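# Carry tube rack through self-closing door to desk

## Task

Move the tube rack off the counter, through the door that swings shut by itself, and set it on the desk. It counts only if the rack finishes upright with each tube seated all the way down in a hole and the door is closed at the end. If the rack or any tube reaches the floor, the task fails. Either robot or both may do the work. At the finish the grippers must have released the rack and the robots must have backed away. A robot that topples or is left leaning also fails the task.

## Robot and tools

ROBOTS. Two identical Hello Robot Stretch 4 units, r1 and r2. Each has an omni-wheel base, a lift sliding on a mast, an arm that telescopes forward, a three-joint wrist (yaw, pitch, roll) and a two-finger gripper. Each robot is about 1.6 m tall, and its base edge is no more than 0.23 m from its base origin. Each carries four cameras: <r>_head_camera, <r>_head_left_camera, <r>_head_right_camera and <r>_wrist_camera, where <r> is r1 or r2.

FRAMES. Each robot reports everything in its own frames. The base frame sits on the floor under the middle of the base, with x ahead, y to the left and z up. hand_pose is a point between the open fingertips, given in that base frame; with all wrist joints at 0 its axes line up with the base axes, and the printed value may be a little wrong. The odometry frame is the base frame as it was when the scene began. base_odometry comes from wheel rotation, so slipping shows up as travel, and its heading runs from -3.142 to 3.142, positive to the left. Only images, lidar_m and wrist_depth_mm reveal where one robot stands relative to the other.

execute_actions. "actions" is a list holding one action, or an empty list to just fetch state and pictures. "cameras" is a list of camera names, or "all"; leaving it out or passing null gives every camera, [] gives none, and a bad name rejects the call. The action is an object keyed "r1" and/or "r2". For each robot you may give:
- "base" with exactly one key, an offset measured from where the base last located itself in the latest state report: translate_m (straight, forward positive, -2 to 2 m), strafe_m (sideways, left positive, -2 to 2 m) or rotate_rad (spin in place, counter-clockwise seen from above positive, -3.2 to 3.2 rad).
- "joints", absolute targets by name: lift_m 0 to 1.2 m; arm_m 0 to 0.55 m; wrist_yaw_rad -1.134 to 4.276 (0 ahead, positive left, 3.14 stowed back, above 3.4 the arm may block it); wrist_pitch_rad -1.117 to 4.259 (0 level, 1.57 pointing down); wrist_roll_rad -1.117 to 4.259 (0 keeps fingers level, positive turns clockwise viewed from behind the gripper); gripper_m -0.038 to 0.141, the fingertip gap in metres (below 0 the fingers press together). Tolerances for done: 0.004 for lift, arm and gripper; 0.02 for yaw and roll; 0.05 for pitch.
- "pace": "slow", "default", "fast" or "max" (driving 0.1/0.3/0.4/0.6 m/s, turning 1/2/3/4 rad/s; with the lift above 0.2 the caps drop, to 0.3 m/s and 1 rad/s at lift 1.2).
- "contact_limits": {"arm_m": value} from 0 (gentlest) to 0.75 (firmest), default 0.5.
- or, alone, "end_of_arm": "enable_torque" to power wrist or gripper motors back on after a fault.
All motions in one action begin together and may end at different times; none runs past 15 s. A joint target outside its range is clipped and the result notes it; any other illegal value or unknown key rejects the whole call with nothing moving. Anything you omit may keep straining toward an earlier target without the status showing it. If a result reports a stop, the remaining calls in that reply are skipped.

wait: "seconds" 0 to 10; nothing new is commanded and the same state and pictures come back. zoom_image: "camera" plus "region" [x0, y0, x1, y1] in pixels of that camera's latest full image, origin top-left, at most 504 by 504. finished_scene: "scene" is the current scene number (1 to 2); it is final and reports success. Answering without a tool call ends the run.

RESULTS. base_status and joint_status: "done" (for the base, wheels turned the full amount even if slipping), "off_target" (stopped short, may still push), "contact_stop_at_<key>" (blocked; that part goes slack), "limit_stop_at_<name>" (e.g. tilt over 6 degrees, own_body), "time_out", "torque_fault" (a wrist or gripper motor went limp; resend enable_torque). on_its_own lists things not commanded this call; its "held at" is a target, not a position. lidar_m: 12 distances in metres, 30-degree sectors, first straight ahead then counter-clockwise (4th left, 7th behind, 10th right); "-" means nothing seen or closer than 0.25 m; it misses glass, thin legs and much behind. wrist_depth_mm: 7x7 grid of depths in mm (100 to 2000), read from top left. turned_by_wheels vs turned_by_imu differing by over about 0.1 rad suggests a bump or slip. base_tilt in degrees, forward and right positive, with a fixed bias up to about 1.5. motor_effort in percent, peak in brackets; wheel values positive mean turning right. The "pictures" line gives image order. Camera calibration lines give K, distortion and T_world_to_cam in the carrying robot's base frame; they carry small errors, larger for the wrist camera at long reach.

GRIPPING. Command a gap smaller than the object; deeper commands squeeze harder and pull it inward. Gripper reading and "done" do not prove a hold; check gripper effort and images. If fingertips jam on a surface, raise the lift. To unfold at the start, send lift_m 0.4 with wrist_yaw_rad 0.

AVOID. Robots pressing or ramming each other (no state line reports it; a base in contact must not drive further). Turning or driving with over 1 kg held and arm_m above 0.2, especially at fast paces; strong pushes or pulls with a raised gripper. A level gripper holding over about 2 kg faults the wrist. When carrying together, the robots can travel up to about 3 cm differently per metre, which can tip one over. Dropping the rack, letting anything touch the floor, slamming the door, and self-collisions with the wrist pitched up and rolled. Loose items may get nudged occasionally.

Each tool is called after "Emit:" by a JSON object that holds its "name" and its "arguments".

## Session

Emit:
{"name": "execute_actions", "arguments": {"actions": []}}

Scene clock: 0.00 s.
r1.base_odometry: x=+0.000 y=+0.000 heading=+0.000 (m, m, rad; r1's odometry frame)
r1.turned_by_wheels: +0.000 (rad since the last result)
r1.turned_by_imu: +0.000 (rad since the last result)
r1.base_tilt: forward=-0.2 right=+0.0 (deg)
r1.lidar_m: 0.89 1.00 1.69 1.79 2.08 1.07 1.04 0.91 0.74 0.72 0.82 0.93
r1.base_status: not commanded
r1.joint_positions: lift_m=+0.296 arm_m=-0.001 wrist_yaw_rad=+3.158 wrist_pitch_rad=+0.005 wrist_roll_rad=+0.005 gripper_m=+0.057
r1.joint_status: not commanded
r1.motor_effort: lift_m=+19 arm_m=-1 wrist_yaw_rad=-1 wrist_pitch_rad=-9 wrist_roll_rad=-1 gripper_m=-3 wheel_0=+0 wheel_1=-1 wheel_2=-1 (%)
r1.hand_pose: x=-0.1198 y=+0.0826 z=+0.4727 quat_wxyz=(-0.008, -0.003, +0.002, +1.000) (m; r1's base frame)
r1.wrist_depth_mm: - 144 - - - - - / - 142 148 - - - - / - 116 141 - - - - / - 124 163 - - - - / 141 140 - - 1499 - - / 991 1281 1618 1983 1229 - - / 976 1255 190 1229 190 1336 1336
r2.base_odometry: x=+0.000 y=+0.000 heading=+0.000 (m, m, rad; r2's odometry frame)
r2.turned_by_wheels: +0.000 (rad since the last result)
r2.turned_by_imu: +0.000 (rad since the last result)
r2.base_tilt: forward=+0.6 right=-0.4 (deg)
r2.lidar_m: 2.25 1.84 1.81 1.13 0.92 0.88 0.98 0.80 0.77 0.86 1.11 1.07
r2.base_status: not commanded
r2.joint_positions: lift_m=+0.226 arm_m=+0.000 wrist_yaw_rad=+3.117 wrist_pitch_rad=+0.003 wrist_roll_rad=-0.010 gripper_m=+0.057
r2.joint_status: not commanded
r2.motor_effort: lift_m=+21 arm_m=-1 wrist_yaw_rad=-1 wrist_pitch_rad=-5 wrist_roll_rad=-1 gripper_m=-3 wheel_0=+0 wheel_1=+0 wheel_2=+0 (%)
r2.hand_pose: x=-0.1150 y=+0.0945 z=+0.4032 quat_wxyz=(+0.012, -0.001, -0.005, +1.000) (m; r2's base frame)
r2.wrist_depth_mm: - 138 1182 1499 1042 866 778 / - 130 1205 1160 1008 878 788 / - 135 223 1138 991 866 788 / 118 138 1160 1138 991 866 778 / 788 960 1229 1138 976 866 788 / 809 976 196 1182 213 891 778 / 798 891 976 136 991 891 798
pictures: r1_head_camera, r1_head_left_camera, r1_head_right_camera, r1_wrist_camera, r2_head_camera, r2_head_left_camera, r2_head_right_camera, r2_wrist_camera
Images, in order (width x height): r1_head_camera 420x560, r1_head_left_camera 420x672, r1_head_right_camera 420x672, r1_wrist_camera 616x392, r2_head_camera 420x560, r2_head_left_camera 420x672, r2_head_right_camera 420x672, r2_wrist_camera 616x392.

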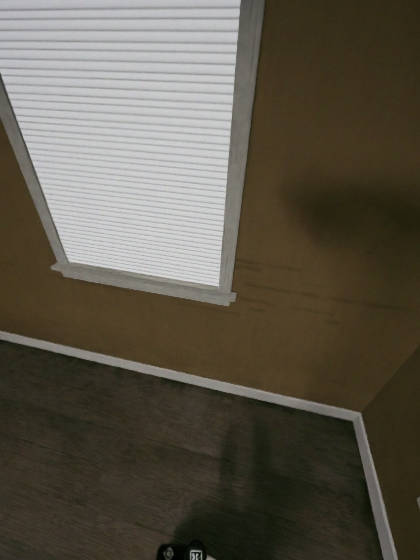

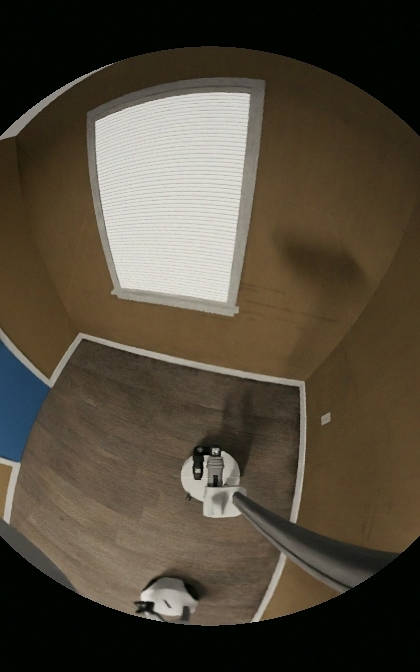

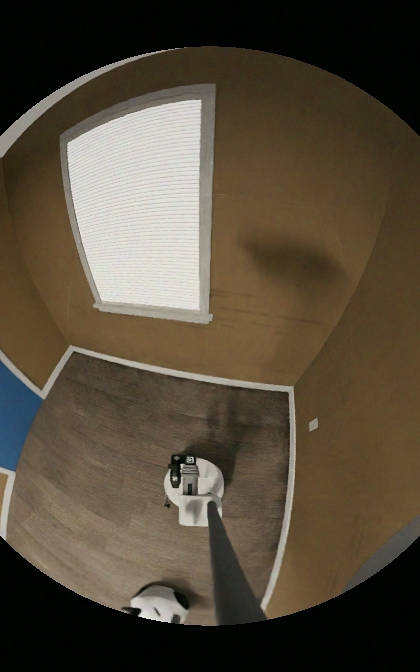

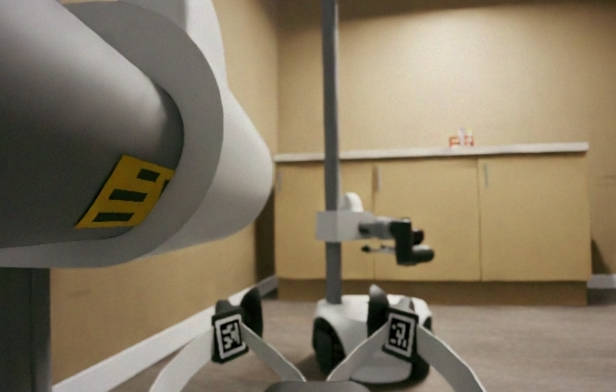

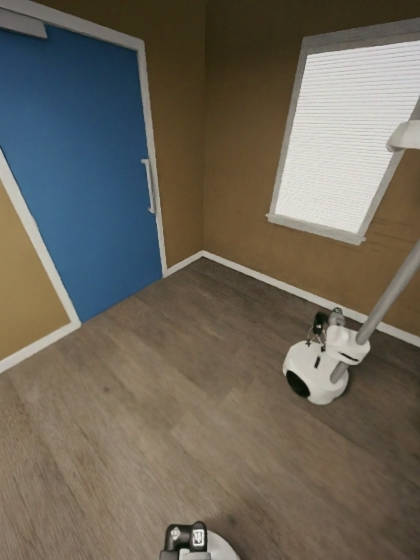

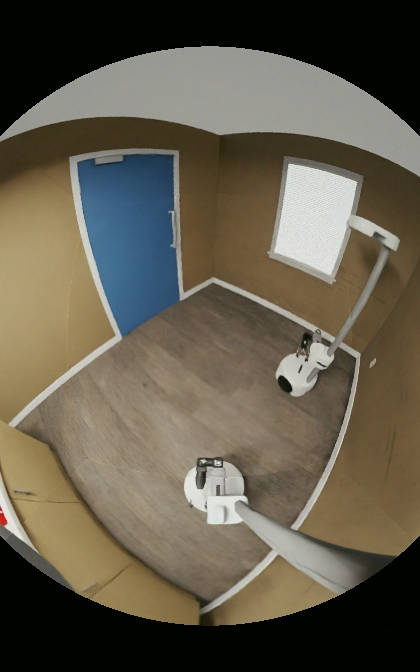

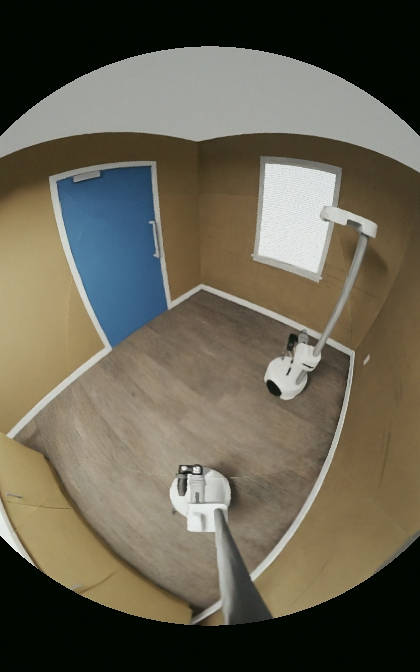

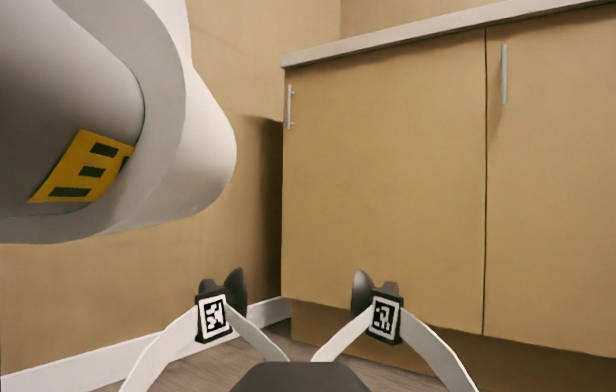

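Emit:
{"name": "zoom_image", "arguments": {"camera": "r1_wrist_camera", "region": [410, 110, 510, 160]}}

Emit:
{"name": "execute_actions", "arguments": {"actions": [{"r2": {"joints": {"lift_m": 1.0}, "pace": "fast"}}], "cameras": ["r2_wrist_camera"]}}

Region (410, 110, 510, 160) of r1_wrist_camera's 616x392 image, scaled by 5.040.

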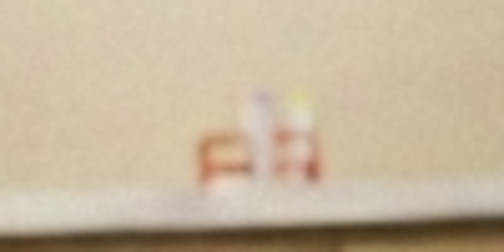

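Scene clock: 6.80 s.
r1.base_odometry: x=+0.000 y=+0.000 heading=+0.000 (m, m, rad; r1's odometry frame)
r1.turned_by_wheels: +0.000 (rad since the last result)
r1.turned_by_imu: +0.000 (rad since the last result)
r1.base_tilt: forward=-0.2 right=+0.1 (deg)
r1.lidar_m: 0.90 1.01 1.73 1.79 2.07 1.08 1.05 0.92 0.73 0.73 0.83 0.94
r1.base_status: not commanded
r1.joint_positions: lift_m=+0.296 arm_m=-0.001 wrist_yaw_rad=+3.158 wrist_pitch_rad=+0.005 wrist_roll_rad=+0.005 gripper_m=+0.057
r1.joint_status: not commanded
r1.motor_effort: lift_m=+19(19) arm_m=-1(1) wrist_yaw_rad=+1(1) wrist_pitch_rad=-7(7) wrist_roll_rad=+1(1) gripper_m=-3(3) wheel_0=+0(0) wheel_1=-1(1) wheel_2=-1(1) (%)
r1.hand_pose: x=-0.1198 y=+0.0826 z=+0.4727 quat_wxyz=(-0.008, -0.003, +0.002, +1.000) (m; r1's base frame)
r1.wrist_depth_mm: - 144 - - 1537 - - / - 142 148 - - - - / - 116 142 - - - - / - 123 163 - - - - / 140 140 - - - - - / 976 1366 1661 - 1229 - - / 976 1255 190 1205 191 1336 1366
r2.base_odometry: x=+0.000 y=+0.000 heading=+0.000 (m, m, rad; r2's odometry frame)
r2.turned_by_wheels: +0.000 (rad since the last result)
r2.turned_by_imu: -0.001 (rad since the last result)
r2.base_tilt: forward=+0.7 right=-0.5 (deg)
r2.lidar_m: 2.25 1.82 1.80 1.13 0.90 0.88 0.95 0.78 0.76 0.86 1.09 1.05
r2.base_status: not commanded
r2.joint_positions: lift_m=+1.000 arm_m=+0.000 wrist_yaw_rad=+3.117 wrist_pitch_rad=+0.003 wrist_roll_rad=-0.010 gripper_m=+0.057
r2.joint_status: all done
r2.motor_effort: lift_m=+23(25) arm_m=-1(1) wrist_yaw_rad=+2(0) wrist_pitch_rad=-5(5) wrist_roll_rad=-1(0) gripper_m=-2(2) wheel_0=+0(0) wheel_1=+0(0) wheel_2=+0(0) (%)
r2.hand_pose: x=-0.1150 y=+0.0945 z=+1.1773 quat_wxyz=(+0.012, -0.001, -0.005, +1.000) (m; r2's base frame)
r2.wrist_depth_mm: - 138 1205 1576 1618 1397 1281 / - 130 1182 1576 1618 1397 1281 / - 135 223 1618 1618 1430 1255 / 118 138 1160 1537 1618 1366 1255 / 788 976 1205 1576 1618 1430 1255 / 809 960 196 1205 212 1118 1118 / 809 904 1182 136 960 854 788
pictures: r2_wrist_camera
camera_calibration (this result's frames):
r2_wrist_camera: T_world_to_cam=[[0.0259081, 0.999614, 0.00999803, -0.0998639], [-0.0154119, 0.0103996, -0.999827, 1.23414], [-0.999546, 0.0257496, 0.0156754, 0.0973713], [0, 0, 0, 1]] pos_world=[0.118935, 0.0844836, 1.2334]
Images, in order (width x height): r2_wrist_camera 616x392.

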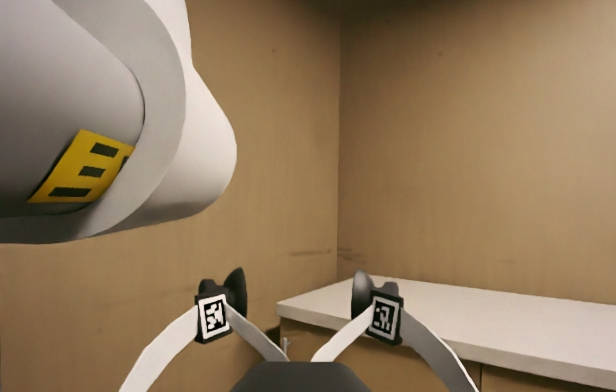

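Emit:
{"name": "execute_actions", "arguments": {"actions": [{"r2": {"base": {"rotate_rad": 2.0}, "joints": {"lift_m": 1.0, "wrist_yaw_rad": 0.0}}}], "cameras": ["r2_wrist_camera","r2_head_camera"]}}

Scene clock: 19.23 s.
r1.base_odometry: x=+0.000 y=+0.000 heading=+0.000 (m, m, rad; r1's odometry frame)
r1.turned_by_wheels: +0.000 (rad since the last result)
r1.turned_by_imu: +0.000 (rad since the last result)
r1.base_tilt: forward=-0.2 right=+0.0 (deg)
r1.lidar_m: 0.90 1.02 1.70 1.79 2.04 1.06 1.06 0.90 0.74 0.73 0.82 0.94
r1.base_status: not commanded
r1.joint_positions: lift_m=+0.296 arm_m=-0.001 wrist_yaw_rad=+3.158 wrist_pitch_rad=+0.005 wrist_roll_rad=+0.005 gripper_m=+0.057
r1.joint_status: not commanded
r1.motor_effort: lift_m=+20(20) arm_m=-1(1) wrist_yaw_rad=+1(1) wrist_pitch_rad=-8(8) wrist_roll_rad=-1(2) gripper_m=-4(4) wheel_0=+0(0) wheel_1=-1(1) wheel_2=+0(1) (%)
r1.hand_pose: x=-0.1198 y=+0.0826 z=+0.4727 quat_wxyz=(-0.008, -0.003, +0.002, +1.000) (m; r1's base frame)
r1.wrist_depth_mm: - 144 - - - - - / - 142 148 - - - - / - 116 142 - - - - / - 124 163 - - - - / 140 140 - - - - - / 976 1336 1661 1983 1205 - - / 991 1281 191 1229 190 1366 1397
r2.base_odometry: x=+0.000 y=+0.000 heading=+2.000 (m, m, rad; r2's odometry frame)
r2.turned_by_wheels: +2.000 (rad since the last result)
r2.turned_by_imu: +1.965 (rad since the last result)
r2.base_tilt: forward=+0.7 right=-0.6 (deg)
r2.lidar_m: 0.91 0.86 0.94 0.81 0.77 0.85 1.22 1.09 2.33 1.86 1.81 1.20
r2.base_status: done
r2.joint_positions: lift_m=+1.000 arm_m=+0.000 wrist_yaw_rad=+0.000 wrist_pitch_rad=+0.003 wrist_roll_rad=-0.010 gripper_m=+0.057
r2.joint_status: all done
r2.motor_effort: lift_m=+21(18) arm_m=-1(1) wrist_yaw_rad=-1(7) wrist_pitch_rad=-5(5) wrist_roll_rad=+0(0) gripper_m=-3(4) wheel_0=+0(3) wheel_1=+0(9) wheel_2=+0(9) (%)
r2.hand_pose: x=+0.4598 y=-0.0873 z=+1.1774 quat_wxyz=(+1.000, -0.005, +0.001, +0.000) (m; r2's base frame)
r2.wrist_depth_mm: 1098 1205 1336 1499 1756 1808 1499 / 1098 1229 1366 1537 1756 1808 1499 / 1098 1205 1336 1537 1708 1808 1499 / 1118 1229 1366 1537 1756 1808 1499 / 1098 1205 1366 1537 1708 1808 1464 / 1042 1060 196 1118 213 1708 1499 / 715 691 732 137 946 1708 1499
pictures: r2_head_camera, r2_wrist_camera
camera_calibration (this result's frames):
r2_wrist_camera: T_world_to_cam=[[-0.000769269, -0.99995, 0.00999821, -0.0952977], [0.015662, -0.010009, -0.999827, 1.22896], [0.999877, -0.000612544, 0.0156689, -0.244979], [0, 0, 0, 1]] pos_world=[0.225628, -0.0831423, 1.23354]
Images, in order (width x height): r2_head_camera 420x560, r2_wrist_camera 616x392.

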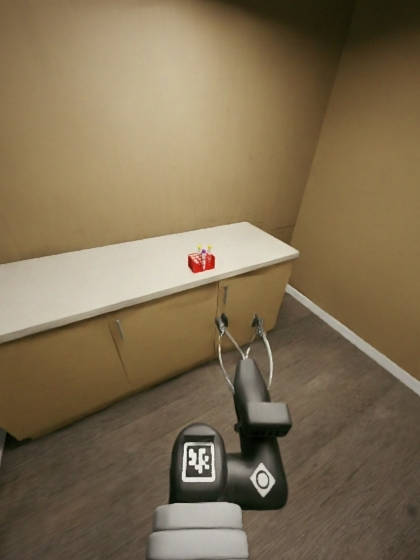

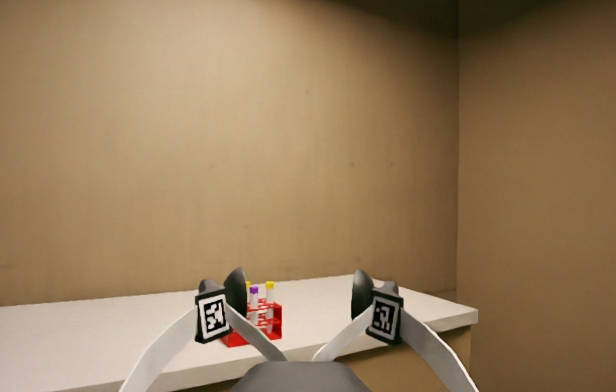

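Emit:
{"name": "zoom_image", "arguments": {"camera": "r2_wrist_camera", "region": [200, 260, 320, 360]}}

Emit:
{"name": "zoom_image", "arguments": {"camera": "r2_head_left_camera", "region": [150, 250, 300, 400]}}

Region (200, 260, 320, 360) of r2_wrist_camera's 616x392 image, scaled by 4.200.

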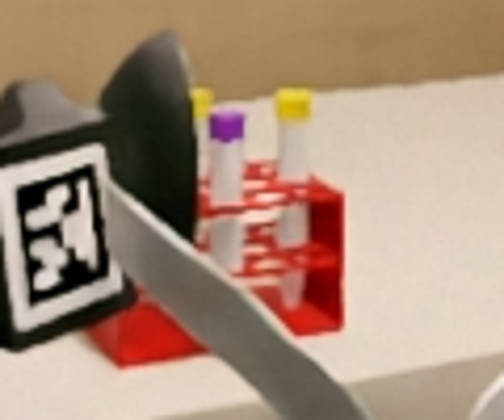

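This scene's latest camera images include none from r2_head_left_camera. They are from: r2_head_camera, r2_wrist_camera. Call execute_actions without "cameras", or with r2_head_left_camera in "cameras", to get its image.

Emit:
{"name": "execute_actions", "arguments": {"actions": [{"r2": {"base": {"rotate_rad": 0.38}, "joints": {"lift_m": 0.85, "gripper_m":0.13}}}], "cameras": []}}

Emit:
{"name": "execute_actions", "arguments": {"actions": [{"r2": {"base": {"strafe_m": -0.3}}}], "cameras": ["r2_wrist_camera","r2_head_camera"]}}

Scene clock: 48.10 s.
r1.base_odometry: x=+0.000 y=+0.000 heading=+0.000 (m, m, rad; r1's odometry frame)
r1.turned_by_wheels: +0.000 (rad since the last result)
r1.turned_by_imu: +0.000 (rad since the last result)
r1.base_tilt: forward=-0.1 right=+0.0 (deg)
r1.lidar_m: 0.90 0.99 1.70 1.77 2.06 1.07 1.07 0.91 0.74 0.72 0.82 0.94
r1.base_status: not commanded
r1.joint_positions: lift_m=+0.296 arm_m=-0.001 wrist_yaw_rad=+3.158 wrist_pitch_rad=+0.005 wrist_roll_rad=+0.005 gripper_m=+0.057
r1.joint_status: not commanded
r1.motor_effort: lift_m=+20(19) arm_m=-1(0) wrist_yaw_rad=+0(0) wrist_pitch_rad=-9(7) wrist_roll_rad=+1(1) gripper_m=-4(3) wheel_0=+0(0) wheel_1=+0(1) wheel_2=-1(1) (%)
r1.hand_pose: x=-0.1198 y=+0.0826 z=+0.4727 quat_wxyz=(-0.008, -0.003, +0.002, +1.000) (m; r1's base frame)
r1.wrist_depth_mm: - 144 - - 1281 - - / - 142 148 - - - - / - 116 142 - - - - / - 124 163 - - - - / 140 140 - - - - - / 976 1336 1708 - 1205 - - / 991 1229 190 1229 190 1366 1336
r2.base_odometry: x=+0.000 y=+0.000 heading=+2.380 (m, m, rad; r2's odometry frame)
r2.turned_by_wheels: +0.380 (rad since the last result)
r2.turned_by_imu: +0.373 (rad since the last result)
r2.base_tilt: forward=+0.5 right=-0.4 (deg)
r2.lidar_m: 0.87 0.90 0.84 0.79 0.79 1.01 1.08 2.25 1.95 1.82 1.38 0.95
r2.base_status: done
r2.joint_positions: lift_m=+0.850 arm_m=+0.000 wrist_yaw_rad=+0.000 wrist_pitch_rad=+0.003 wrist_roll_rad=-0.010 gripper_m=+0.130
r2.joint_status: all done
r2.motor_effort: lift_m=+18(23) arm_m=-1(1) wrist_yaw_rad=+1(0) wrist_pitch_rad=-6(5) wrist_roll_rad=-1(1) gripper_m=-1(3) wheel_0=+0(6) wheel_1=-1(7) wheel_2=+0(10) (%)
r2.hand_pose: x=+0.4597 y=-0.0874 z=+1.0277 quat_wxyz=(+1.000, -0.005, +0.001, +0.000) (m; r2's base frame)
r2.wrist_depth_mm: 1182 1205 1255 1308 1336 1366 1430 / 1182 1205 1281 1308 1336 1366 1397 / 1182 1205 1255 1308 1366 1397 1430 / 1182 1205 1255 1308 1336 1366 1430 / 1098 1138 1182 1229 1042 1025 1430 / 627 210 654 683 683 723 768 / 640 647 661 144 723 741 759
pictures: none
No camera images: the call's "cameras" was empty. Leave "cameras" out to get every camera's image.

Scene clock: 50.43 s.
r1.base_odometry: x=+0.000 y=+0.000 heading=+0.000 (m, m, rad; r1's odometry frame)
r1.turned_by_wheels: +0.000 (rad since the last result)
r1.turned_by_imu: +0.000 (rad since the last result)
r1.base_tilt: forward=-0.2 right=+0.0 (deg)
r1.lidar_m: 0.91 1.00 1.70 1.77 2.06 1.08 1.72 0.90 0.74 0.73 0.83 0.94
r1.base_status: not commanded
r1.joint_positions: lift_m=+0.296 arm_m=-0.001 wrist_yaw_rad=+3.158 wrist_pitch_rad=+0.005 wrist_roll_rad=+0.005 gripper_m=+0.057
r1.joint_status: not commanded
r1.motor_effort: lift_m=+20(20) arm_m=-1(1) wrist_yaw_rad=-1(1) wrist_pitch_rad=-8(8) wrist_roll_rad=+0(1) gripper_m=-3(3) wheel_0=+0(0) wheel_1=-1(1) wheel_2=+0(1) (%)
r1.hand_pose: x=-0.1198 y=+0.0826 z=+0.4727 quat_wxyz=(-0.008, -0.003, +0.002, +1.000) (m; r1's base frame)
r1.wrist_depth_mm: - 144 - - - 1160 - / - 142 148 - - 1661 - / - 116 142 - - - - / - 124 163 - - - - / 140 139 1983 - - - - / 991 1308 1661 - 1205 1281 - / 991 1229 191 1255 190 1060 1397
r2.base_odometry: x=+0.207 y=+0.217 heading=+2.380 (m, m, rad; r2's odometry frame)
r2.turned_by_wheels: +0.000 (rad since the last result)
r2.turned_by_imu: -0.002 (rad since the last result)
r2.base_tilt: forward=+0.7 right=-0.5 (deg)
r2.lidar_m: 0.90 0.94 1.13 1.06 1.09 1.13 1.09 2.23 1.64 1.53 1.56 0.99
r2.base_status: done
r2.joint_positions: lift_m=+0.850 arm_m=+0.000 wrist_yaw_rad=+0.000 wrist_pitch_rad=+0.003 wrist_roll_rad=-0.010 gripper_m=+0.130
r2.joint_status: not commanded
r2.motor_effort: lift_m=+19(18) arm_m=-1(1) wrist_yaw_rad=+0(2) wrist_pitch_rad=-3(6) wrist_roll_rad=+0(1) gripper_m=-1(2) wheel_0=+0(10) wheel_1=+2(9) wheel_2=+1(2) (%)
r2.hand_pose: x=+0.4597 y=-0.0874 z=+1.0276 quat_wxyz=(+1.000, -0.005, +0.001, +0.000) (m; r2's base frame)
r2.wrist_depth_mm: 1229 1229 1281 1308 1366 1430 1430 / 1229 1229 1281 1336 1366 1397 1464 / 1182 1229 1255 1336 1366 1430 1430 / 1205 1255 1281 1308 1366 1397 1464 / 1098 1182 1182 854 1205 1229 1430 / 661 211 676 723 723 768 788 / 661 676 699 144 741 768 788
pictures: r2_head_camera, r2_wrist_camera
camera_calibration (this result's frames):
r2_wrist_camera: T_world_to_cam=[[-0.00120784, -0.999949, 0.0099982, -0.0937253], [0.0156576, -0.0100159, -0.999827, 1.07923], [0.999877, -0.00105108, 0.0156689, -0.242633], [0, 0, 0, 1]] pos_world=[0.225592, -0.0831662, 1.08378]
Images, in order (width x height): r2_head_camera 420x560, r2_wrist_camera 616x392.

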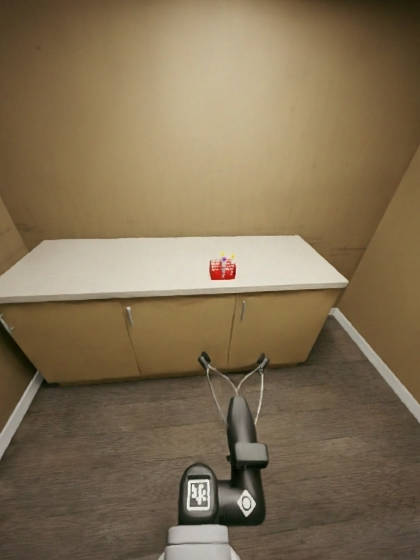

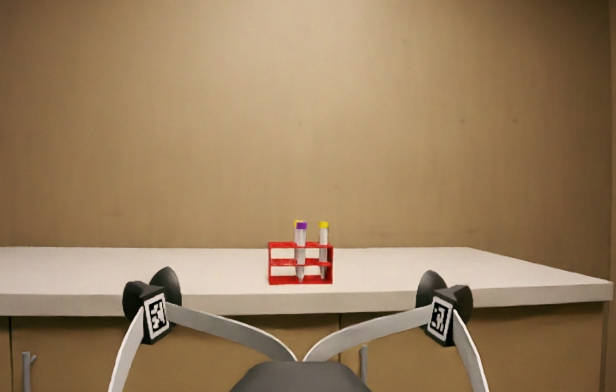

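Emit:
{"name": "execute_actions", "arguments": {"actions": [{"r2": {"base": {"translate_m": 0.45}, "joints": {"lift_m": 0.78, "gripper_m":0.141}}}], "cameras": ["r2_wrist_camera","r2_head_camera"]}}

Scene clock: 63.47 s.
r1.base_odometry: x=+0.000 y=+0.000 heading=+0.000 (m, m, rad; r1's odometry frame)
r1.turned_by_wheels: +0.000 (rad since the last result)
r1.turned_by_imu: +0.000 (rad since the last result)
r1.base_tilt: forward=-0.2 right=+0.0 (deg)
r1.lidar_m: 0.91 1.01 1.68 1.79 2.04 1.52 1.70 0.91 0.72 0.73 0.81 0.93
r1.base_status: not commanded
r1.joint_positions: lift_m=+0.296 arm_m=-0.001 wrist_yaw_rad=+3.158 wrist_pitch_rad=+0.005 wrist_roll_rad=+0.005 gripper_m=+0.057
r1.joint_status: not commanded
r1.motor_effort: lift_m=+20(19) arm_m=-1(1) wrist_yaw_rad=+2(0) wrist_pitch_rad=-7(8) wrist_roll_rad=+1(0) gripper_m=-3(4) wheel_0=+0(0) wheel_1=-1(1) wheel_2=+0(0) (%)
r1.hand_pose: x=-0.1198 y=+0.0826 z=+0.4727 quat_wxyz=(-0.008, -0.003, +0.002, +1.000) (m; r1's base frame)
r1.wrist_depth_mm: - 144 - - - - - / - 142 148 - - - - / - 116 141 - - - - / - 123 162 - - - - / 140 140 1983 - - - - / 976 1255 1661 - 1618 1537 - / 991 1281 190 1308 191 1308 1366
r2.base_odometry: x=-0.119 y=+0.528 heading=+2.380 (m, m, rad; r2's odometry frame)
r2.turned_by_wheels: +0.000 (rad since the last result)
r2.turned_by_imu: -0.003 (rad since the last result)
r2.base_tilt: forward=+0.6 right=-0.6 (deg)
r2.lidar_m: 0.45 0.47 0.63 1.10 1.14 1.51 1.54 2.30 1.59 1.46 0.77 0.50
r2.base_status: done
r2.joint_positions: lift_m=+0.780 arm_m=+0.000 wrist_yaw_rad=+0.000 wrist_pitch_rad=+0.003 wrist_roll_rad=-0.010 gripper_m=+0.141
r2.joint_status: all done
r2.motor_effort: lift_m=+18(14) arm_m=-1(1) wrist_yaw_rad=+1(1) wrist_pitch_rad=-6(5) wrist_roll_rad=-1(1) gripper_m=+0(4) wheel_0=+0(5) wheel_1=+0(5) wheel_2=+0(4) (%)
r2.hand_pose: x=+0.4597 y=-0.0874 z=+0.9577 quat_wxyz=(+1.000, -0.005, +0.001, +0.000) (m; r2's base frame)
r2.wrist_depth_mm: 820 831 854 891 917 946 960 / 798 831 842 878 904 931 976 / 820 831 854 878 904 946 960 / 809 831 854 866 917 931 960 / 654 676 699 342 525 750 750 / 338 201 353 347 332 301 359 / 236 238 245 136 262 270 278
pictures: r2_head_camera, r2_wrist_camera
camera_calibration (this result's frames):
r2_wrist_camera: T_world_to_cam=[[-0.00122847, -0.999949, 0.00999816, -0.093022], [0.0156575, -0.0100162, -0.999827, 1.00925], [0.999877, -0.00107171, 0.015669, -0.241536], [0, 0, 0, 1]] pos_world=[0.22559, -0.0831673, 1.01379]
Images, in order (width x height): r2_head_camera 420x560, r2_wrist_camera 616x392.

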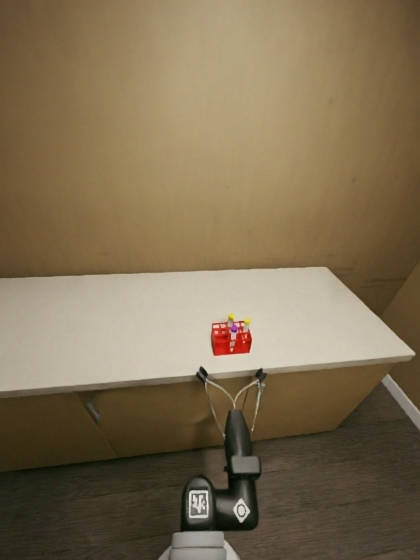

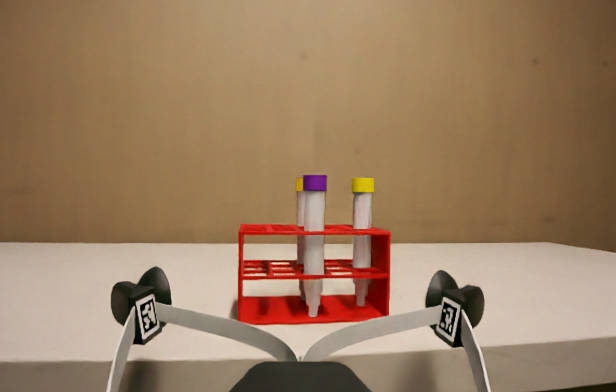

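Emit:
{"name": "execute_actions", "arguments": {"actions": [{"r2": {"joints": {"lift_m": 0.77, "arm_m":0.18}}}], "cameras": ["r2_wrist_camera","r2_head_camera"]}}

Scene clock: 74.83 s.
r1.base_odometry: x=+0.000 y=+0.000 heading=+0.000 (m, m, rad; r1's odometry frame)
r1.turned_by_wheels: +0.000 (rad since the last result)
r1.turned_by_imu: +0.000 (rad since the last result)
r1.base_tilt: forward=-0.1 right=+0.0 (deg)
r1.lidar_m: 0.89 0.99 1.69 1.78 2.04 1.51 1.70 0.89 0.73 0.73 0.83 0.94
r1.base_status: not commanded
r1.joint_positions: lift_m=+0.296 arm_m=-0.001 wrist_yaw_rad=+3.158 wrist_pitch_rad=+0.005 wrist_roll_rad=+0.005 gripper_m=+0.057
r1.joint_status: not commanded
r1.motor_effort: lift_m=+19(19) arm_m=-1(1) wrist_yaw_rad=+0(1) wrist_pitch_rad=-9(8) wrist_roll_rad=+1(2) gripper_m=-2(4) wheel_0=+0(0) wheel_1=-1(1) wheel_2=-1(1) (%)
r1.hand_pose: x=-0.1198 y=+0.0826 z=+0.4727 quat_wxyz=(-0.008, -0.003, +0.002, +1.000) (m; r1's base frame)
r1.wrist_depth_mm: - 144 - - - - - / - 142 147 - - - - / - 116 142 - - - - / - 123 163 - - - - / 140 140 1983 - - - - / 991 1281 1618 - 1576 1537 - / 976 1229 190 1281 191 1336 1366
r2.base_odometry: x=-0.119 y=+0.528 heading=+2.380 (m, m, rad; r2's odometry frame)
r2.turned_by_wheels: +0.000 (rad since the last result)
r2.turned_by_imu: -0.001 (rad since the last result)
r2.base_tilt: forward=+0.7 right=-0.5 (deg)
r2.lidar_m: 0.46 0.45 0.62 1.10 1.14 1.50 1.53 2.30 1.58 1.47 0.74 0.51
r2.base_status: not commanded
r2.joint_positions: lift_m=+0.770 arm_m=+0.179 wrist_yaw_rad=+0.000 wrist_pitch_rad=+0.003 wrist_roll_rad=-0.010 gripper_m=+0.141
r2.joint_status: all done
r2.motor_effort: lift_m=+18(18) arm_m=+4(1) wrist_yaw_rad=+0(1) wrist_pitch_rad=-6(6) wrist_roll_rad=-1(0) gripper_m=+1(1) wheel_0=+1(1) wheel_1=+0(0) wheel_2=+0(0) (%)
r2.hand_pose: x=+0.6386 y=-0.0874 z=+0.9477 quat_wxyz=(+1.000, -0.005, +0.001, +0.000) (m; r2's base frame)
r2.wrist_depth_mm: 647 661 683 699 732 750 778 / 647 661 683 707 732 750 778 / 640 668 691 707 732 750 788 / 647 668 683 259 723 759 778 / 591 609 530 213 249 668 676 / 301 204 204 210 219 267 324 / 208 206 196 142 212 212 227
pictures: r2_head_camera, r2_wrist_camera
camera_calibration (this result's frames):
r2_wrist_camera: T_world_to_cam=[[-0.0011526, -0.999949, 0.00999811, -0.0927292], [0.0157402, -0.010015, -0.999826, 0.996469], [0.999875, -0.000995023, 0.0157509, -0.420332], [0, 0, 0, 1]] pos_world=[0.404488, -0.0831631, 1.00384]
Images, in order (width x height): r2_head_camera 420x560, r2_wrist_camera 616x392.

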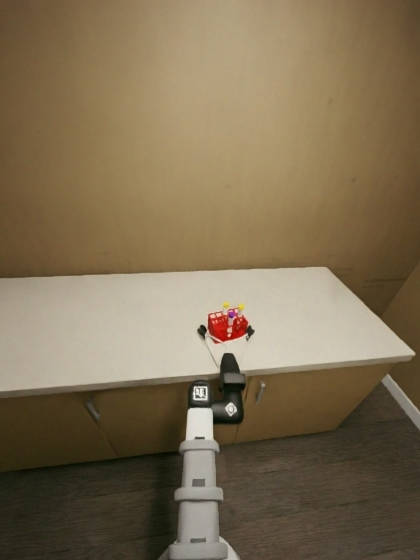

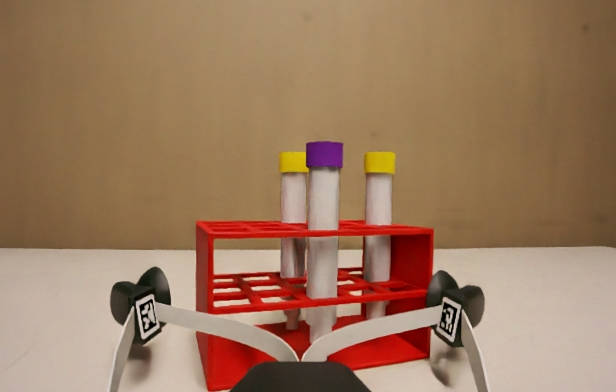

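Emit:
{"name": "execute_actions", "arguments": {"actions": [{"r2": {"joints": {"arm_m":0.21}}}], "cameras": []}}

Emit:
{"name": "execute_actions", "arguments": {"actions": [{"r2": {"joints": {"gripper_m":0.06}}}], "cameras": ["r2_wrist_camera","r2_head_camera"]}}

Scene clock: 80.50 s.
r1.base_odometry: x=+0.000 y=+0.000 heading=+0.000 (m, m, rad; r1's odometry frame)
r1.turned_by_wheels: +0.000 (rad since the last result)
r1.turned_by_imu: +0.000 (rad since the last result)
r1.base_tilt: forward=-0.2 right=+0.0 (deg)
r1.lidar_m: 0.90 1.01 1.70 1.78 2.08 1.51 1.69 0.90 0.75 0.73 0.81 0.94
r1.base_status: not commanded
r1.joint_positions: lift_m=+0.296 arm_m=-0.001 wrist_yaw_rad=+3.158 wrist_pitch_rad=+0.005 wrist_roll_rad=+0.005 gripper_m=+0.057
r1.joint_status: not commanded
r1.motor_effort: lift_m=+19(20) arm_m=-1(1) wrist_yaw_rad=-1(2) wrist_pitch_rad=-9(8) wrist_roll_rad=-1(1) gripper_m=-3(3) wheel_0=+0(0) wheel_1=-1(0) wheel_2=-1(1) (%)
r1.hand_pose: x=-0.1198 y=+0.0826 z=+0.4727 quat_wxyz=(-0.008, -0.003, +0.002, +1.000) (m; r1's base frame)
r1.wrist_depth_mm: - 144 - - - - - / - 142 148 - - - - / - 116 142 - - - - / - 123 163 - - - - / 140 140 - - - - - / 1008 1336 1618 - 1537 1537 - / 976 1255 190 1281 190 1366 1366
r2.base_odometry: x=-0.118 y=+0.527 heading=+2.379 (m, m, rad; r2's odometry frame)
r2.turned_by_wheels: -0.001 (rad since the last result)
r2.turned_by_imu: +0.017 (rad since the last result)
r2.base_tilt: forward=-0.4 right=+0.1 (deg)
r2.lidar_m: 0.47 0.49 0.67 1.11 1.12 1.49 1.55 2.27 1.58 1.47 0.76 0.53
r2.base_status: not commanded
r2.joint_positions: lift_m=+0.770 arm_m=+0.207 wrist_yaw_rad=-0.017 wrist_pitch_rad=+0.014 wrist_roll_rad=-0.012 gripper_m=+0.141
r2.joint_status: all done
r2.on_its_own: wrist_yaw_rad is at rest, and its effort (+48) is outside its rest range (-13 to +13); wrist_pitch_rad is at rest, and its effort (-39) is outside its rest range (-23 to +23)
r2.motor_effort: lift_m=+22(22) arm_m=+14(19) wrist_yaw_rad=+48(51) wrist_pitch_rad=-39(38) wrist_roll_rad=+5(5) gripper_m=+1(1) wheel_0=+1(1) wheel_1=+2(2) wheel_2=-21(21) (%)
r2.hand_pose: x=+0.6653 y=-0.0924 z=+0.9441 quat_wxyz=(+1.000, -0.006, +0.007, -0.009) (m; r2's base frame)
r2.wrist_depth_mm: 634 654 676 699 723 741 768 / 640 661 676 699 715 741 768 / 640 661 676 699 723 750 759 / 640 654 676 255 715 759 778 / 603 609 455 220 243 640 634 / 307 202 211 213 220 268 319 / 214 211 200 136 213 213 227
pictures: none
No camera images: the call's "cameras" was empty. Leave "cameras" out to get every camera's image.

Scene clock: 82.33 s.
r1.base_odometry: x=+0.000 y=+0.000 heading=+0.000 (m, m, rad; r1's odometry frame)
r1.turned_by_wheels: +0.000 (rad since the last result)
r1.turned_by_imu: +0.000 (rad since the last result)
r1.base_tilt: forward=-0.2 right=+0.0 (deg)
r1.lidar_m: 0.90 1.00 1.69 1.76 2.05 1.50 1.71 0.90 0.74 0.73 0.83 0.94
r1.base_status: not commanded
r1.joint_positions: lift_m=+0.296 arm_m=-0.001 wrist_yaw_rad=+3.158 wrist_pitch_rad=+0.005 wrist_roll_rad=+0.005 gripper_m=+0.057
r1.joint_status: not commanded
r1.motor_effort: lift_m=+19(20) arm_m=-1(1) wrist_yaw_rad=-2(1) wrist_pitch_rad=-9(7) wrist_roll_rad=-1(2) gripper_m=-4(3) wheel_0=+0(0) wheel_1=-1(1) wheel_2=-1(1) (%)
r1.hand_pose: x=-0.1198 y=+0.0826 z=+0.4727 quat_wxyz=(-0.008, -0.003, +0.002, +1.000) (m; r1's base frame)
r1.wrist_depth_mm: - 144 - - - - - / - 142 148 - - - - / - 116 141 - - - - / - 123 163 - - - - / 140 140 1921 - - - - / 991 1308 1618 - 1537 1537 - / 976 1255 190 1281 190 1308 1366
r2.base_odometry: x=-0.118 y=+0.527 heading=+2.379 (m, m, rad; r2's odometry frame)
r2.turned_by_wheels: +0.000 (rad since the last result)
r2.turned_by_imu: +0.000 (rad since the last result)
r2.base_tilt: forward=-0.3 right=+0.1 (deg)
r2.lidar_m: 0.48 0.49 0.63 1.11 1.15 1.50 1.53 2.26 1.56 1.46 0.75 0.53
r2.base_status: not commanded
r2.joint_positions: lift_m=+0.770 arm_m=+0.207 wrist_yaw_rad=-0.017 wrist_pitch_rad=+0.014 wrist_roll_rad=-0.012 gripper_m=+0.060
r2.joint_status: all done
r2.on_its_own: wrist_yaw_rad is at rest, and its effort (+49) is outside its rest range (-13 to +13); wrist_pitch_rad is at rest, and its effort (-38) is outside its rest range (-23 to +23)
r2.motor_effort: lift_m=+22(22) arm_m=+14(14) wrist_yaw_rad=+49(51) wrist_pitch_rad=-38(38) wrist_roll_rad=+5(5) gripper_m=-2(2) wheel_0=+2(1) wheel_1=+2(2) wheel_2=-21(21) (%)
r2.hand_pose: x=+0.6653 y=-0.0924 z=+0.9441 quat_wxyz=(+1.000, -0.006, +0.007, -0.009) (m; r2's base frame)
r2.wrist_depth_mm: 634 661 676 707 715 741 759 / 640 661 676 699 723 741 768 / 634 654 676 691 723 750 768 / 640 654 668 334 715 750 778 / 597 615 255 246 298 640 627 / 307 315 199 246 213 322 320 / 214 204 201 140 203 214 227
pictures: r2_head_camera, r2_wrist_camera
camera_calibration (this result's frames):
r2_wrist_camera: T_world_to_cam=[[-0.0183108, -0.99976, 0.0120245, -0.088121], [0.0040316, -0.0121003, -0.999919, 1.00004], [0.999824, -0.0182608, 0.00425219, -0.437625], [0, 0, 0, 1]] pos_world=[0.431903, -0.0839904, 1.00288]
Images, in order (width x height): r2_head_camera 420x560, r2_wrist_camera 616x392.

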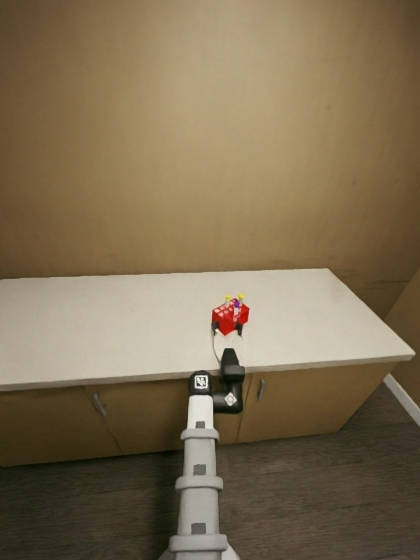

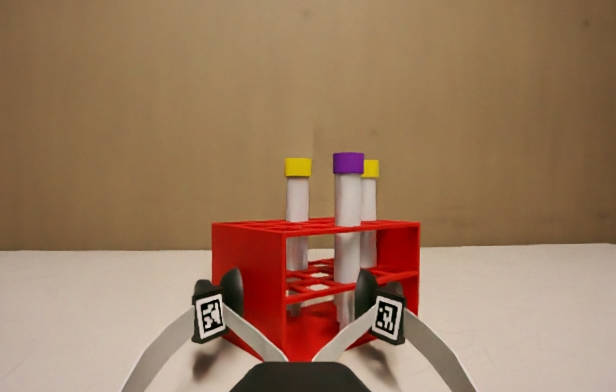

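Emit:
{"name": "execute_actions", "arguments": {"actions": [{"r2": {"joints": {"gripper_m":0.141, "arm_m":0.05}}}], "cameras": ["r2_wrist_camera","r2_head_camera"]}}

Scene clock: 87.57 s.
r1.base_odometry: x=+0.000 y=+0.000 heading=+0.000 (m, m, rad; r1's odometry frame)
r1.turned_by_wheels: +0.000 (rad since the last result)
r1.turned_by_imu: +0.000 (rad since the last result)
r1.base_tilt: forward=-0.2 right=+0.1 (deg)
r1.lidar_m: 0.89 1.01 1.69 1.78 2.04 1.51 1.71 0.90 0.74 0.73 0.83 0.93
r1.base_status: not commanded
r1.joint_positions: lift_m=+0.296 arm_m=-0.001 wrist_yaw_rad=+3.158 wrist_pitch_rad=+0.005 wrist_roll_rad=+0.005 gripper_m=+0.057
r1.joint_status: not commanded
r1.motor_effort: lift_m=+19(19) arm_m=-1(1) wrist_yaw_rad=-2(0) wrist_pitch_rad=-9(9) wrist_roll_rad=+0(2) gripper_m=-3(3) wheel_0=+0(0) wheel_1=+0(1) wheel_2=+0(0) (%)
r1.hand_pose: x=-0.1198 y=+0.0826 z=+0.4727 quat_wxyz=(-0.008, -0.003, +0.002, +1.000) (m; r1's base frame)
r1.wrist_depth_mm: - 144 - - - - - / - 142 147 - - - - / - 116 141 - - - - / - 123 163 - - - - / 140 140 - - - - - / 991 1281 1661 - 1537 1499 - / 991 1229 191 1308 190 1336 1336
r2.base_odometry: x=-0.119 y=+0.528 heading=+2.380 (m, m, rad; r2's odometry frame)
r2.turned_by_wheels: +0.001 (rad since the last result)
r2.turned_by_imu: -0.010 (rad since the last result)
r2.base_tilt: forward=+0.7 right=-0.4 (deg)
r2.lidar_m: 0.45 0.48 0.65 1.11 1.13 1.51 1.56 2.29 1.59 1.48 0.75 0.51
r2.base_status: not commanded
r2.joint_positions: lift_m=+0.770 arm_m=+0.051 wrist_yaw_rad=+0.000 wrist_pitch_rad=+0.003 wrist_roll_rad=-0.010 gripper_m=+0.141
r2.joint_status: all done
r2.motor_effort: lift_m=+20(22) arm_m=-4(9) wrist_yaw_rad=+1(50) wrist_pitch_rad=-6(38) wrist_roll_rad=+1(5) gripper_m=+3(3) wheel_0=+1(3) wheel_1=-1(3) wheel_2=-1(21) (%)
r2.hand_pose: x=+0.5101 y=-0.0874 z=+0.9475 quat_wxyz=(+1.000, -0.005, +0.001, +0.000) (m; r2's base frame)
r2.wrist_depth_mm: 768 788 809 831 854 878 904 / 768 788 809 831 866 878 904 / 768 788 809 842 842 878 917 / 759 798 809 439 866 878 904 / 591 609 627 382 469 676 683 / 303 202 319 325 325 270 325 / 208 207 211 142 216 216 228
pictures: r2_head_camera, r2_wrist_camera
camera_calibration (this result's frames):
r2_wrist_camera: T_world_to_cam=[[-0.00125536, -0.999943, 0.0105825, -0.0934066], [0.0156246, -0.0106008, -0.999822, 0.99831], [0.999877, -0.00108979, 0.015637, -0.291753], [0, 0, 0, 1]] pos_world=[0.276002, -0.0831364, 1.00368]
Images, in order (width x height): r2_head_camera 420x560, r2_wrist_camera 616x392.

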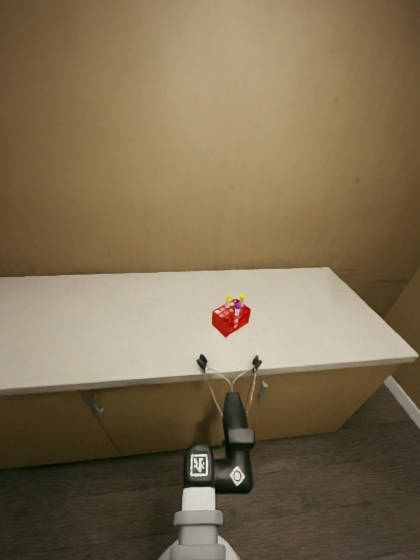

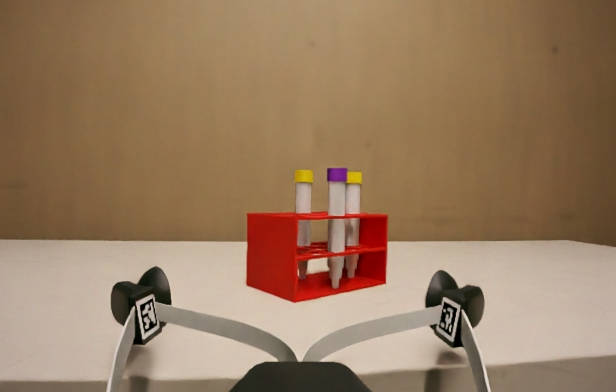

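Emit:
{"name": "execute_actions", "arguments": {"actions": [{"r2": {"base":{"strafe_m":-0.27},"joints": {"wrist_yaw_rad":0.75}}}], "cameras": []}}

Emit:
{"name": "execute_actions", "arguments": {"actions": [{"r2": {"joints": {"arm_m":0.215, "lift_m":0.78}}}], "cameras": ["r2_wrist_camera","r2_head_camera"]}}

Scene clock: 109.93 s.
r1.base_odometry: x=+0.000 y=+0.000 heading=+0.000 (m, m, rad; r1's odometry frame)
r1.turned_by_wheels: +0.000 (rad since the last result)
r1.turned_by_imu: +0.000 (rad since the last result)
r1.base_tilt: forward=-0.2 right=+0.0 (deg)
r1.lidar_m: 0.90 1.01 1.68 1.78 2.08 1.58 1.73 0.89 0.73 0.73 0.83 0.92
r1.base_status: not commanded
r1.joint_positions: lift_m=+0.296 arm_m=-0.001 wrist_yaw_rad=+3.158 wrist_pitch_rad=+0.005 wrist_roll_rad=+0.005 gripper_m=+0.057
r1.joint_status: not commanded
r1.motor_effort: lift_m=+19(20) arm_m=-1(1) wrist_yaw_rad=+1(1) wrist_pitch_rad=-8(7) wrist_roll_rad=+0(1) gripper_m=-3(3) wheel_0=+0(0) wheel_1=-1(0) wheel_2=-1(1) (%)
r1.hand_pose: x=-0.1198 y=+0.0826 z=+0.4727 quat_wxyz=(-0.008, -0.003, +0.002, +1.000) (m; r1's base frame)
r1.wrist_depth_mm: - 144 - - - - - / - 142 148 - - - - / - 116 141 - - - - / - 123 163 - - - - / 140 140 - - - - - / 991 1336 1618 - 1983 1618 1464 / 991 1229 190 1281 191 1336 1336
r2.base_odometry: x=+0.068 y=+0.723 heading=+2.380 (m, m, rad; r2's odometry frame)
r2.turned_by_wheels: +0.000 (rad since the last result)
r2.turned_by_imu: -0.002 (rad since the last result)
r2.base_tilt: forward=+0.6 right=-0.5 (deg)
r2.lidar_m: 0.47 0.49 0.65 1.38 1.42 1.59 1.59 1.91 1.29 1.20 1.25 0.52
r2.base_status: done
r2.joint_positions: lift_m=+0.770 arm_m=+0.051 wrist_yaw_rad=+0.750 wrist_pitch_rad=+0.003 wrist_roll_rad=-0.010 gripper_m=+0.141
r2.joint_status: all done
r2.motor_effort: lift_m=+20(20) arm_m=-4(4) wrist_yaw_rad=+1(7) wrist_pitch_rad=-5(6) wrist_roll_rad=+1(1) gripper_m=+1(2) wheel_0=+0(9) wheel_1=+1(8) wheel_2=-1(1) (%)
r2.hand_pose: x=+0.4923 y=+0.1326 z=+0.9475 quat_wxyz=(+0.931, -0.005, -0.001, +0.366) (m; r2's base frame)
r2.wrist_depth_mm: 1229 1366 1182 976 842 750 668 / 1255 1397 1182 991 854 741 668 / 1255 1430 1182 976 842 741 654 / 1255 1430 1182 991 798 723 661 / 597 621 647 654 473 473 640 / 452 201 320 327 325 270 325 / 480 338 256 137 215 213 228
pictures: none
No camera images: the call's "cameras" was empty. Leave "cameras" out to get every camera's image.

Scene clock: 111.67 s.
r1.base_odometry: x=+0.000 y=+0.000 heading=+0.000 (m, m, rad; r1's odometry frame)
r1.turned_by_wheels: +0.000 (rad since the last result)
r1.turned_by_imu: +0.000 (rad since the last result)
r1.base_tilt: forward=-0.2 right=+0.0 (deg)
r1.lidar_m: 0.90 0.97 1.72 1.78 2.04 1.58 1.69 0.90 0.72 0.73 0.82 0.92
r1.base_status: not commanded
r1.joint_positions: lift_m=+0.296 arm_m=-0.001 wrist_yaw_rad=+3.158 wrist_pitch_rad=+0.005 wrist_roll_rad=+0.005 gripper_m=+0.057
r1.joint_status: not commanded
r1.motor_effort: lift_m=+20(20) arm_m=-1(1) wrist_yaw_rad=+0(2) wrist_pitch_rad=-7(6) wrist_roll_rad=-1(0) gripper_m=-4(2) wheel_0=+0(0) wheel_1=+0(0) wheel_2=+0(0) (%)
r1.hand_pose: x=-0.1198 y=+0.0826 z=+0.4727 quat_wxyz=(-0.008, -0.003, +0.002, +1.000) (m; r1's base frame)
r1.wrist_depth_mm: - 144 - - - - - / - 142 148 - - - - / - 116 141 - - - - / - 123 163 - - - - / 140 140 - - - - - / 976 1281 1618 - 1983 1661 1537 / 976 1205 190 1336 190 1336 1336
r2.base_odometry: x=+0.068 y=+0.723 heading=+2.380 (m, m, rad; r2's odometry frame)
r2.turned_by_wheels: +0.000 (rad since the last result)
r2.turned_by_imu: +0.035 (rad since the last result)
r2.base_tilt: forward=+0.6 right=-0.5 (deg)
r2.lidar_m: 0.49 0.53 0.69 1.38 1.42 1.59 1.62 1.85 1.29 1.21 0.72 0.49
r2.base_status: not commanded
r2.joint_positions: lift_m=+0.780 arm_m=+0.171 wrist_yaw_rad=+0.750 wrist_pitch_rad=-0.001 wrist_roll_rad=-0.010 gripper_m=+0.141
r2.joint_status: arm_m contact_stop (moved +0.120 of +0.164); the others done
r2.on_its_own: arm_m is slack since a contact_stop (your +0.215 is given up)
r2.motor_effort: lift_m=+17(28) arm_m=+0(26) wrist_yaw_rad=+0(7) wrist_pitch_rad=+4(24) wrist_roll_rad=+1(26) gripper_m=+0(1) wheel_0=+1(4) wheel_1=+1(10) wheel_2=-1(10) (%)
r2.hand_pose: x=+0.6125 y=+0.1327 z=+0.9587 quat_wxyz=(+0.930, -0.005, -0.002, +0.366) (m; r2's base frame)
r2.wrist_depth_mm: 1229 1336 1060 866 741 640 574 / 1205 1336 1060 854 741 640 564 / 1205 1336 1042 866 723 634 569 / 1229 1336 1042 866 699 609 569 / 691 715 750 640 297 559 564 / 347 202 368 309 250 240 377 / 238 236 240 142 243 239 262
pictures: r2_head_camera, r2_wrist_camera
camera_calibration (this result's frames):
r2_wrist_camera: T_world_to_cam=[[0.680796, -0.732395, 0.0106828, -0.326613], [0.021189, 0.00511342, -0.999762, 1.0047], [0.732167, 0.680861, 0.0189999, -0.323804], [0, 0, 0, 1]] pos_world=[0.438146, -0.0238818, 1.01411]
Images, in order (width x height): r2_head_camera 420x560, r2_wrist_camera 616x392.

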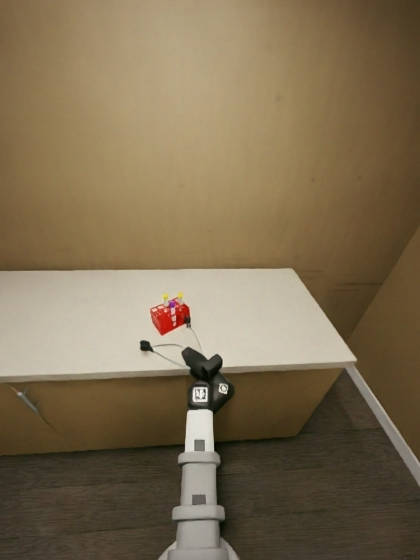

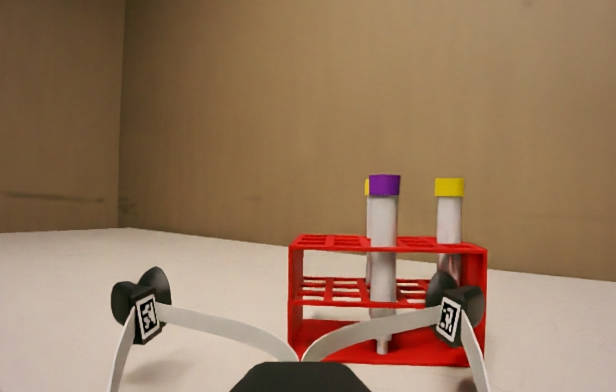

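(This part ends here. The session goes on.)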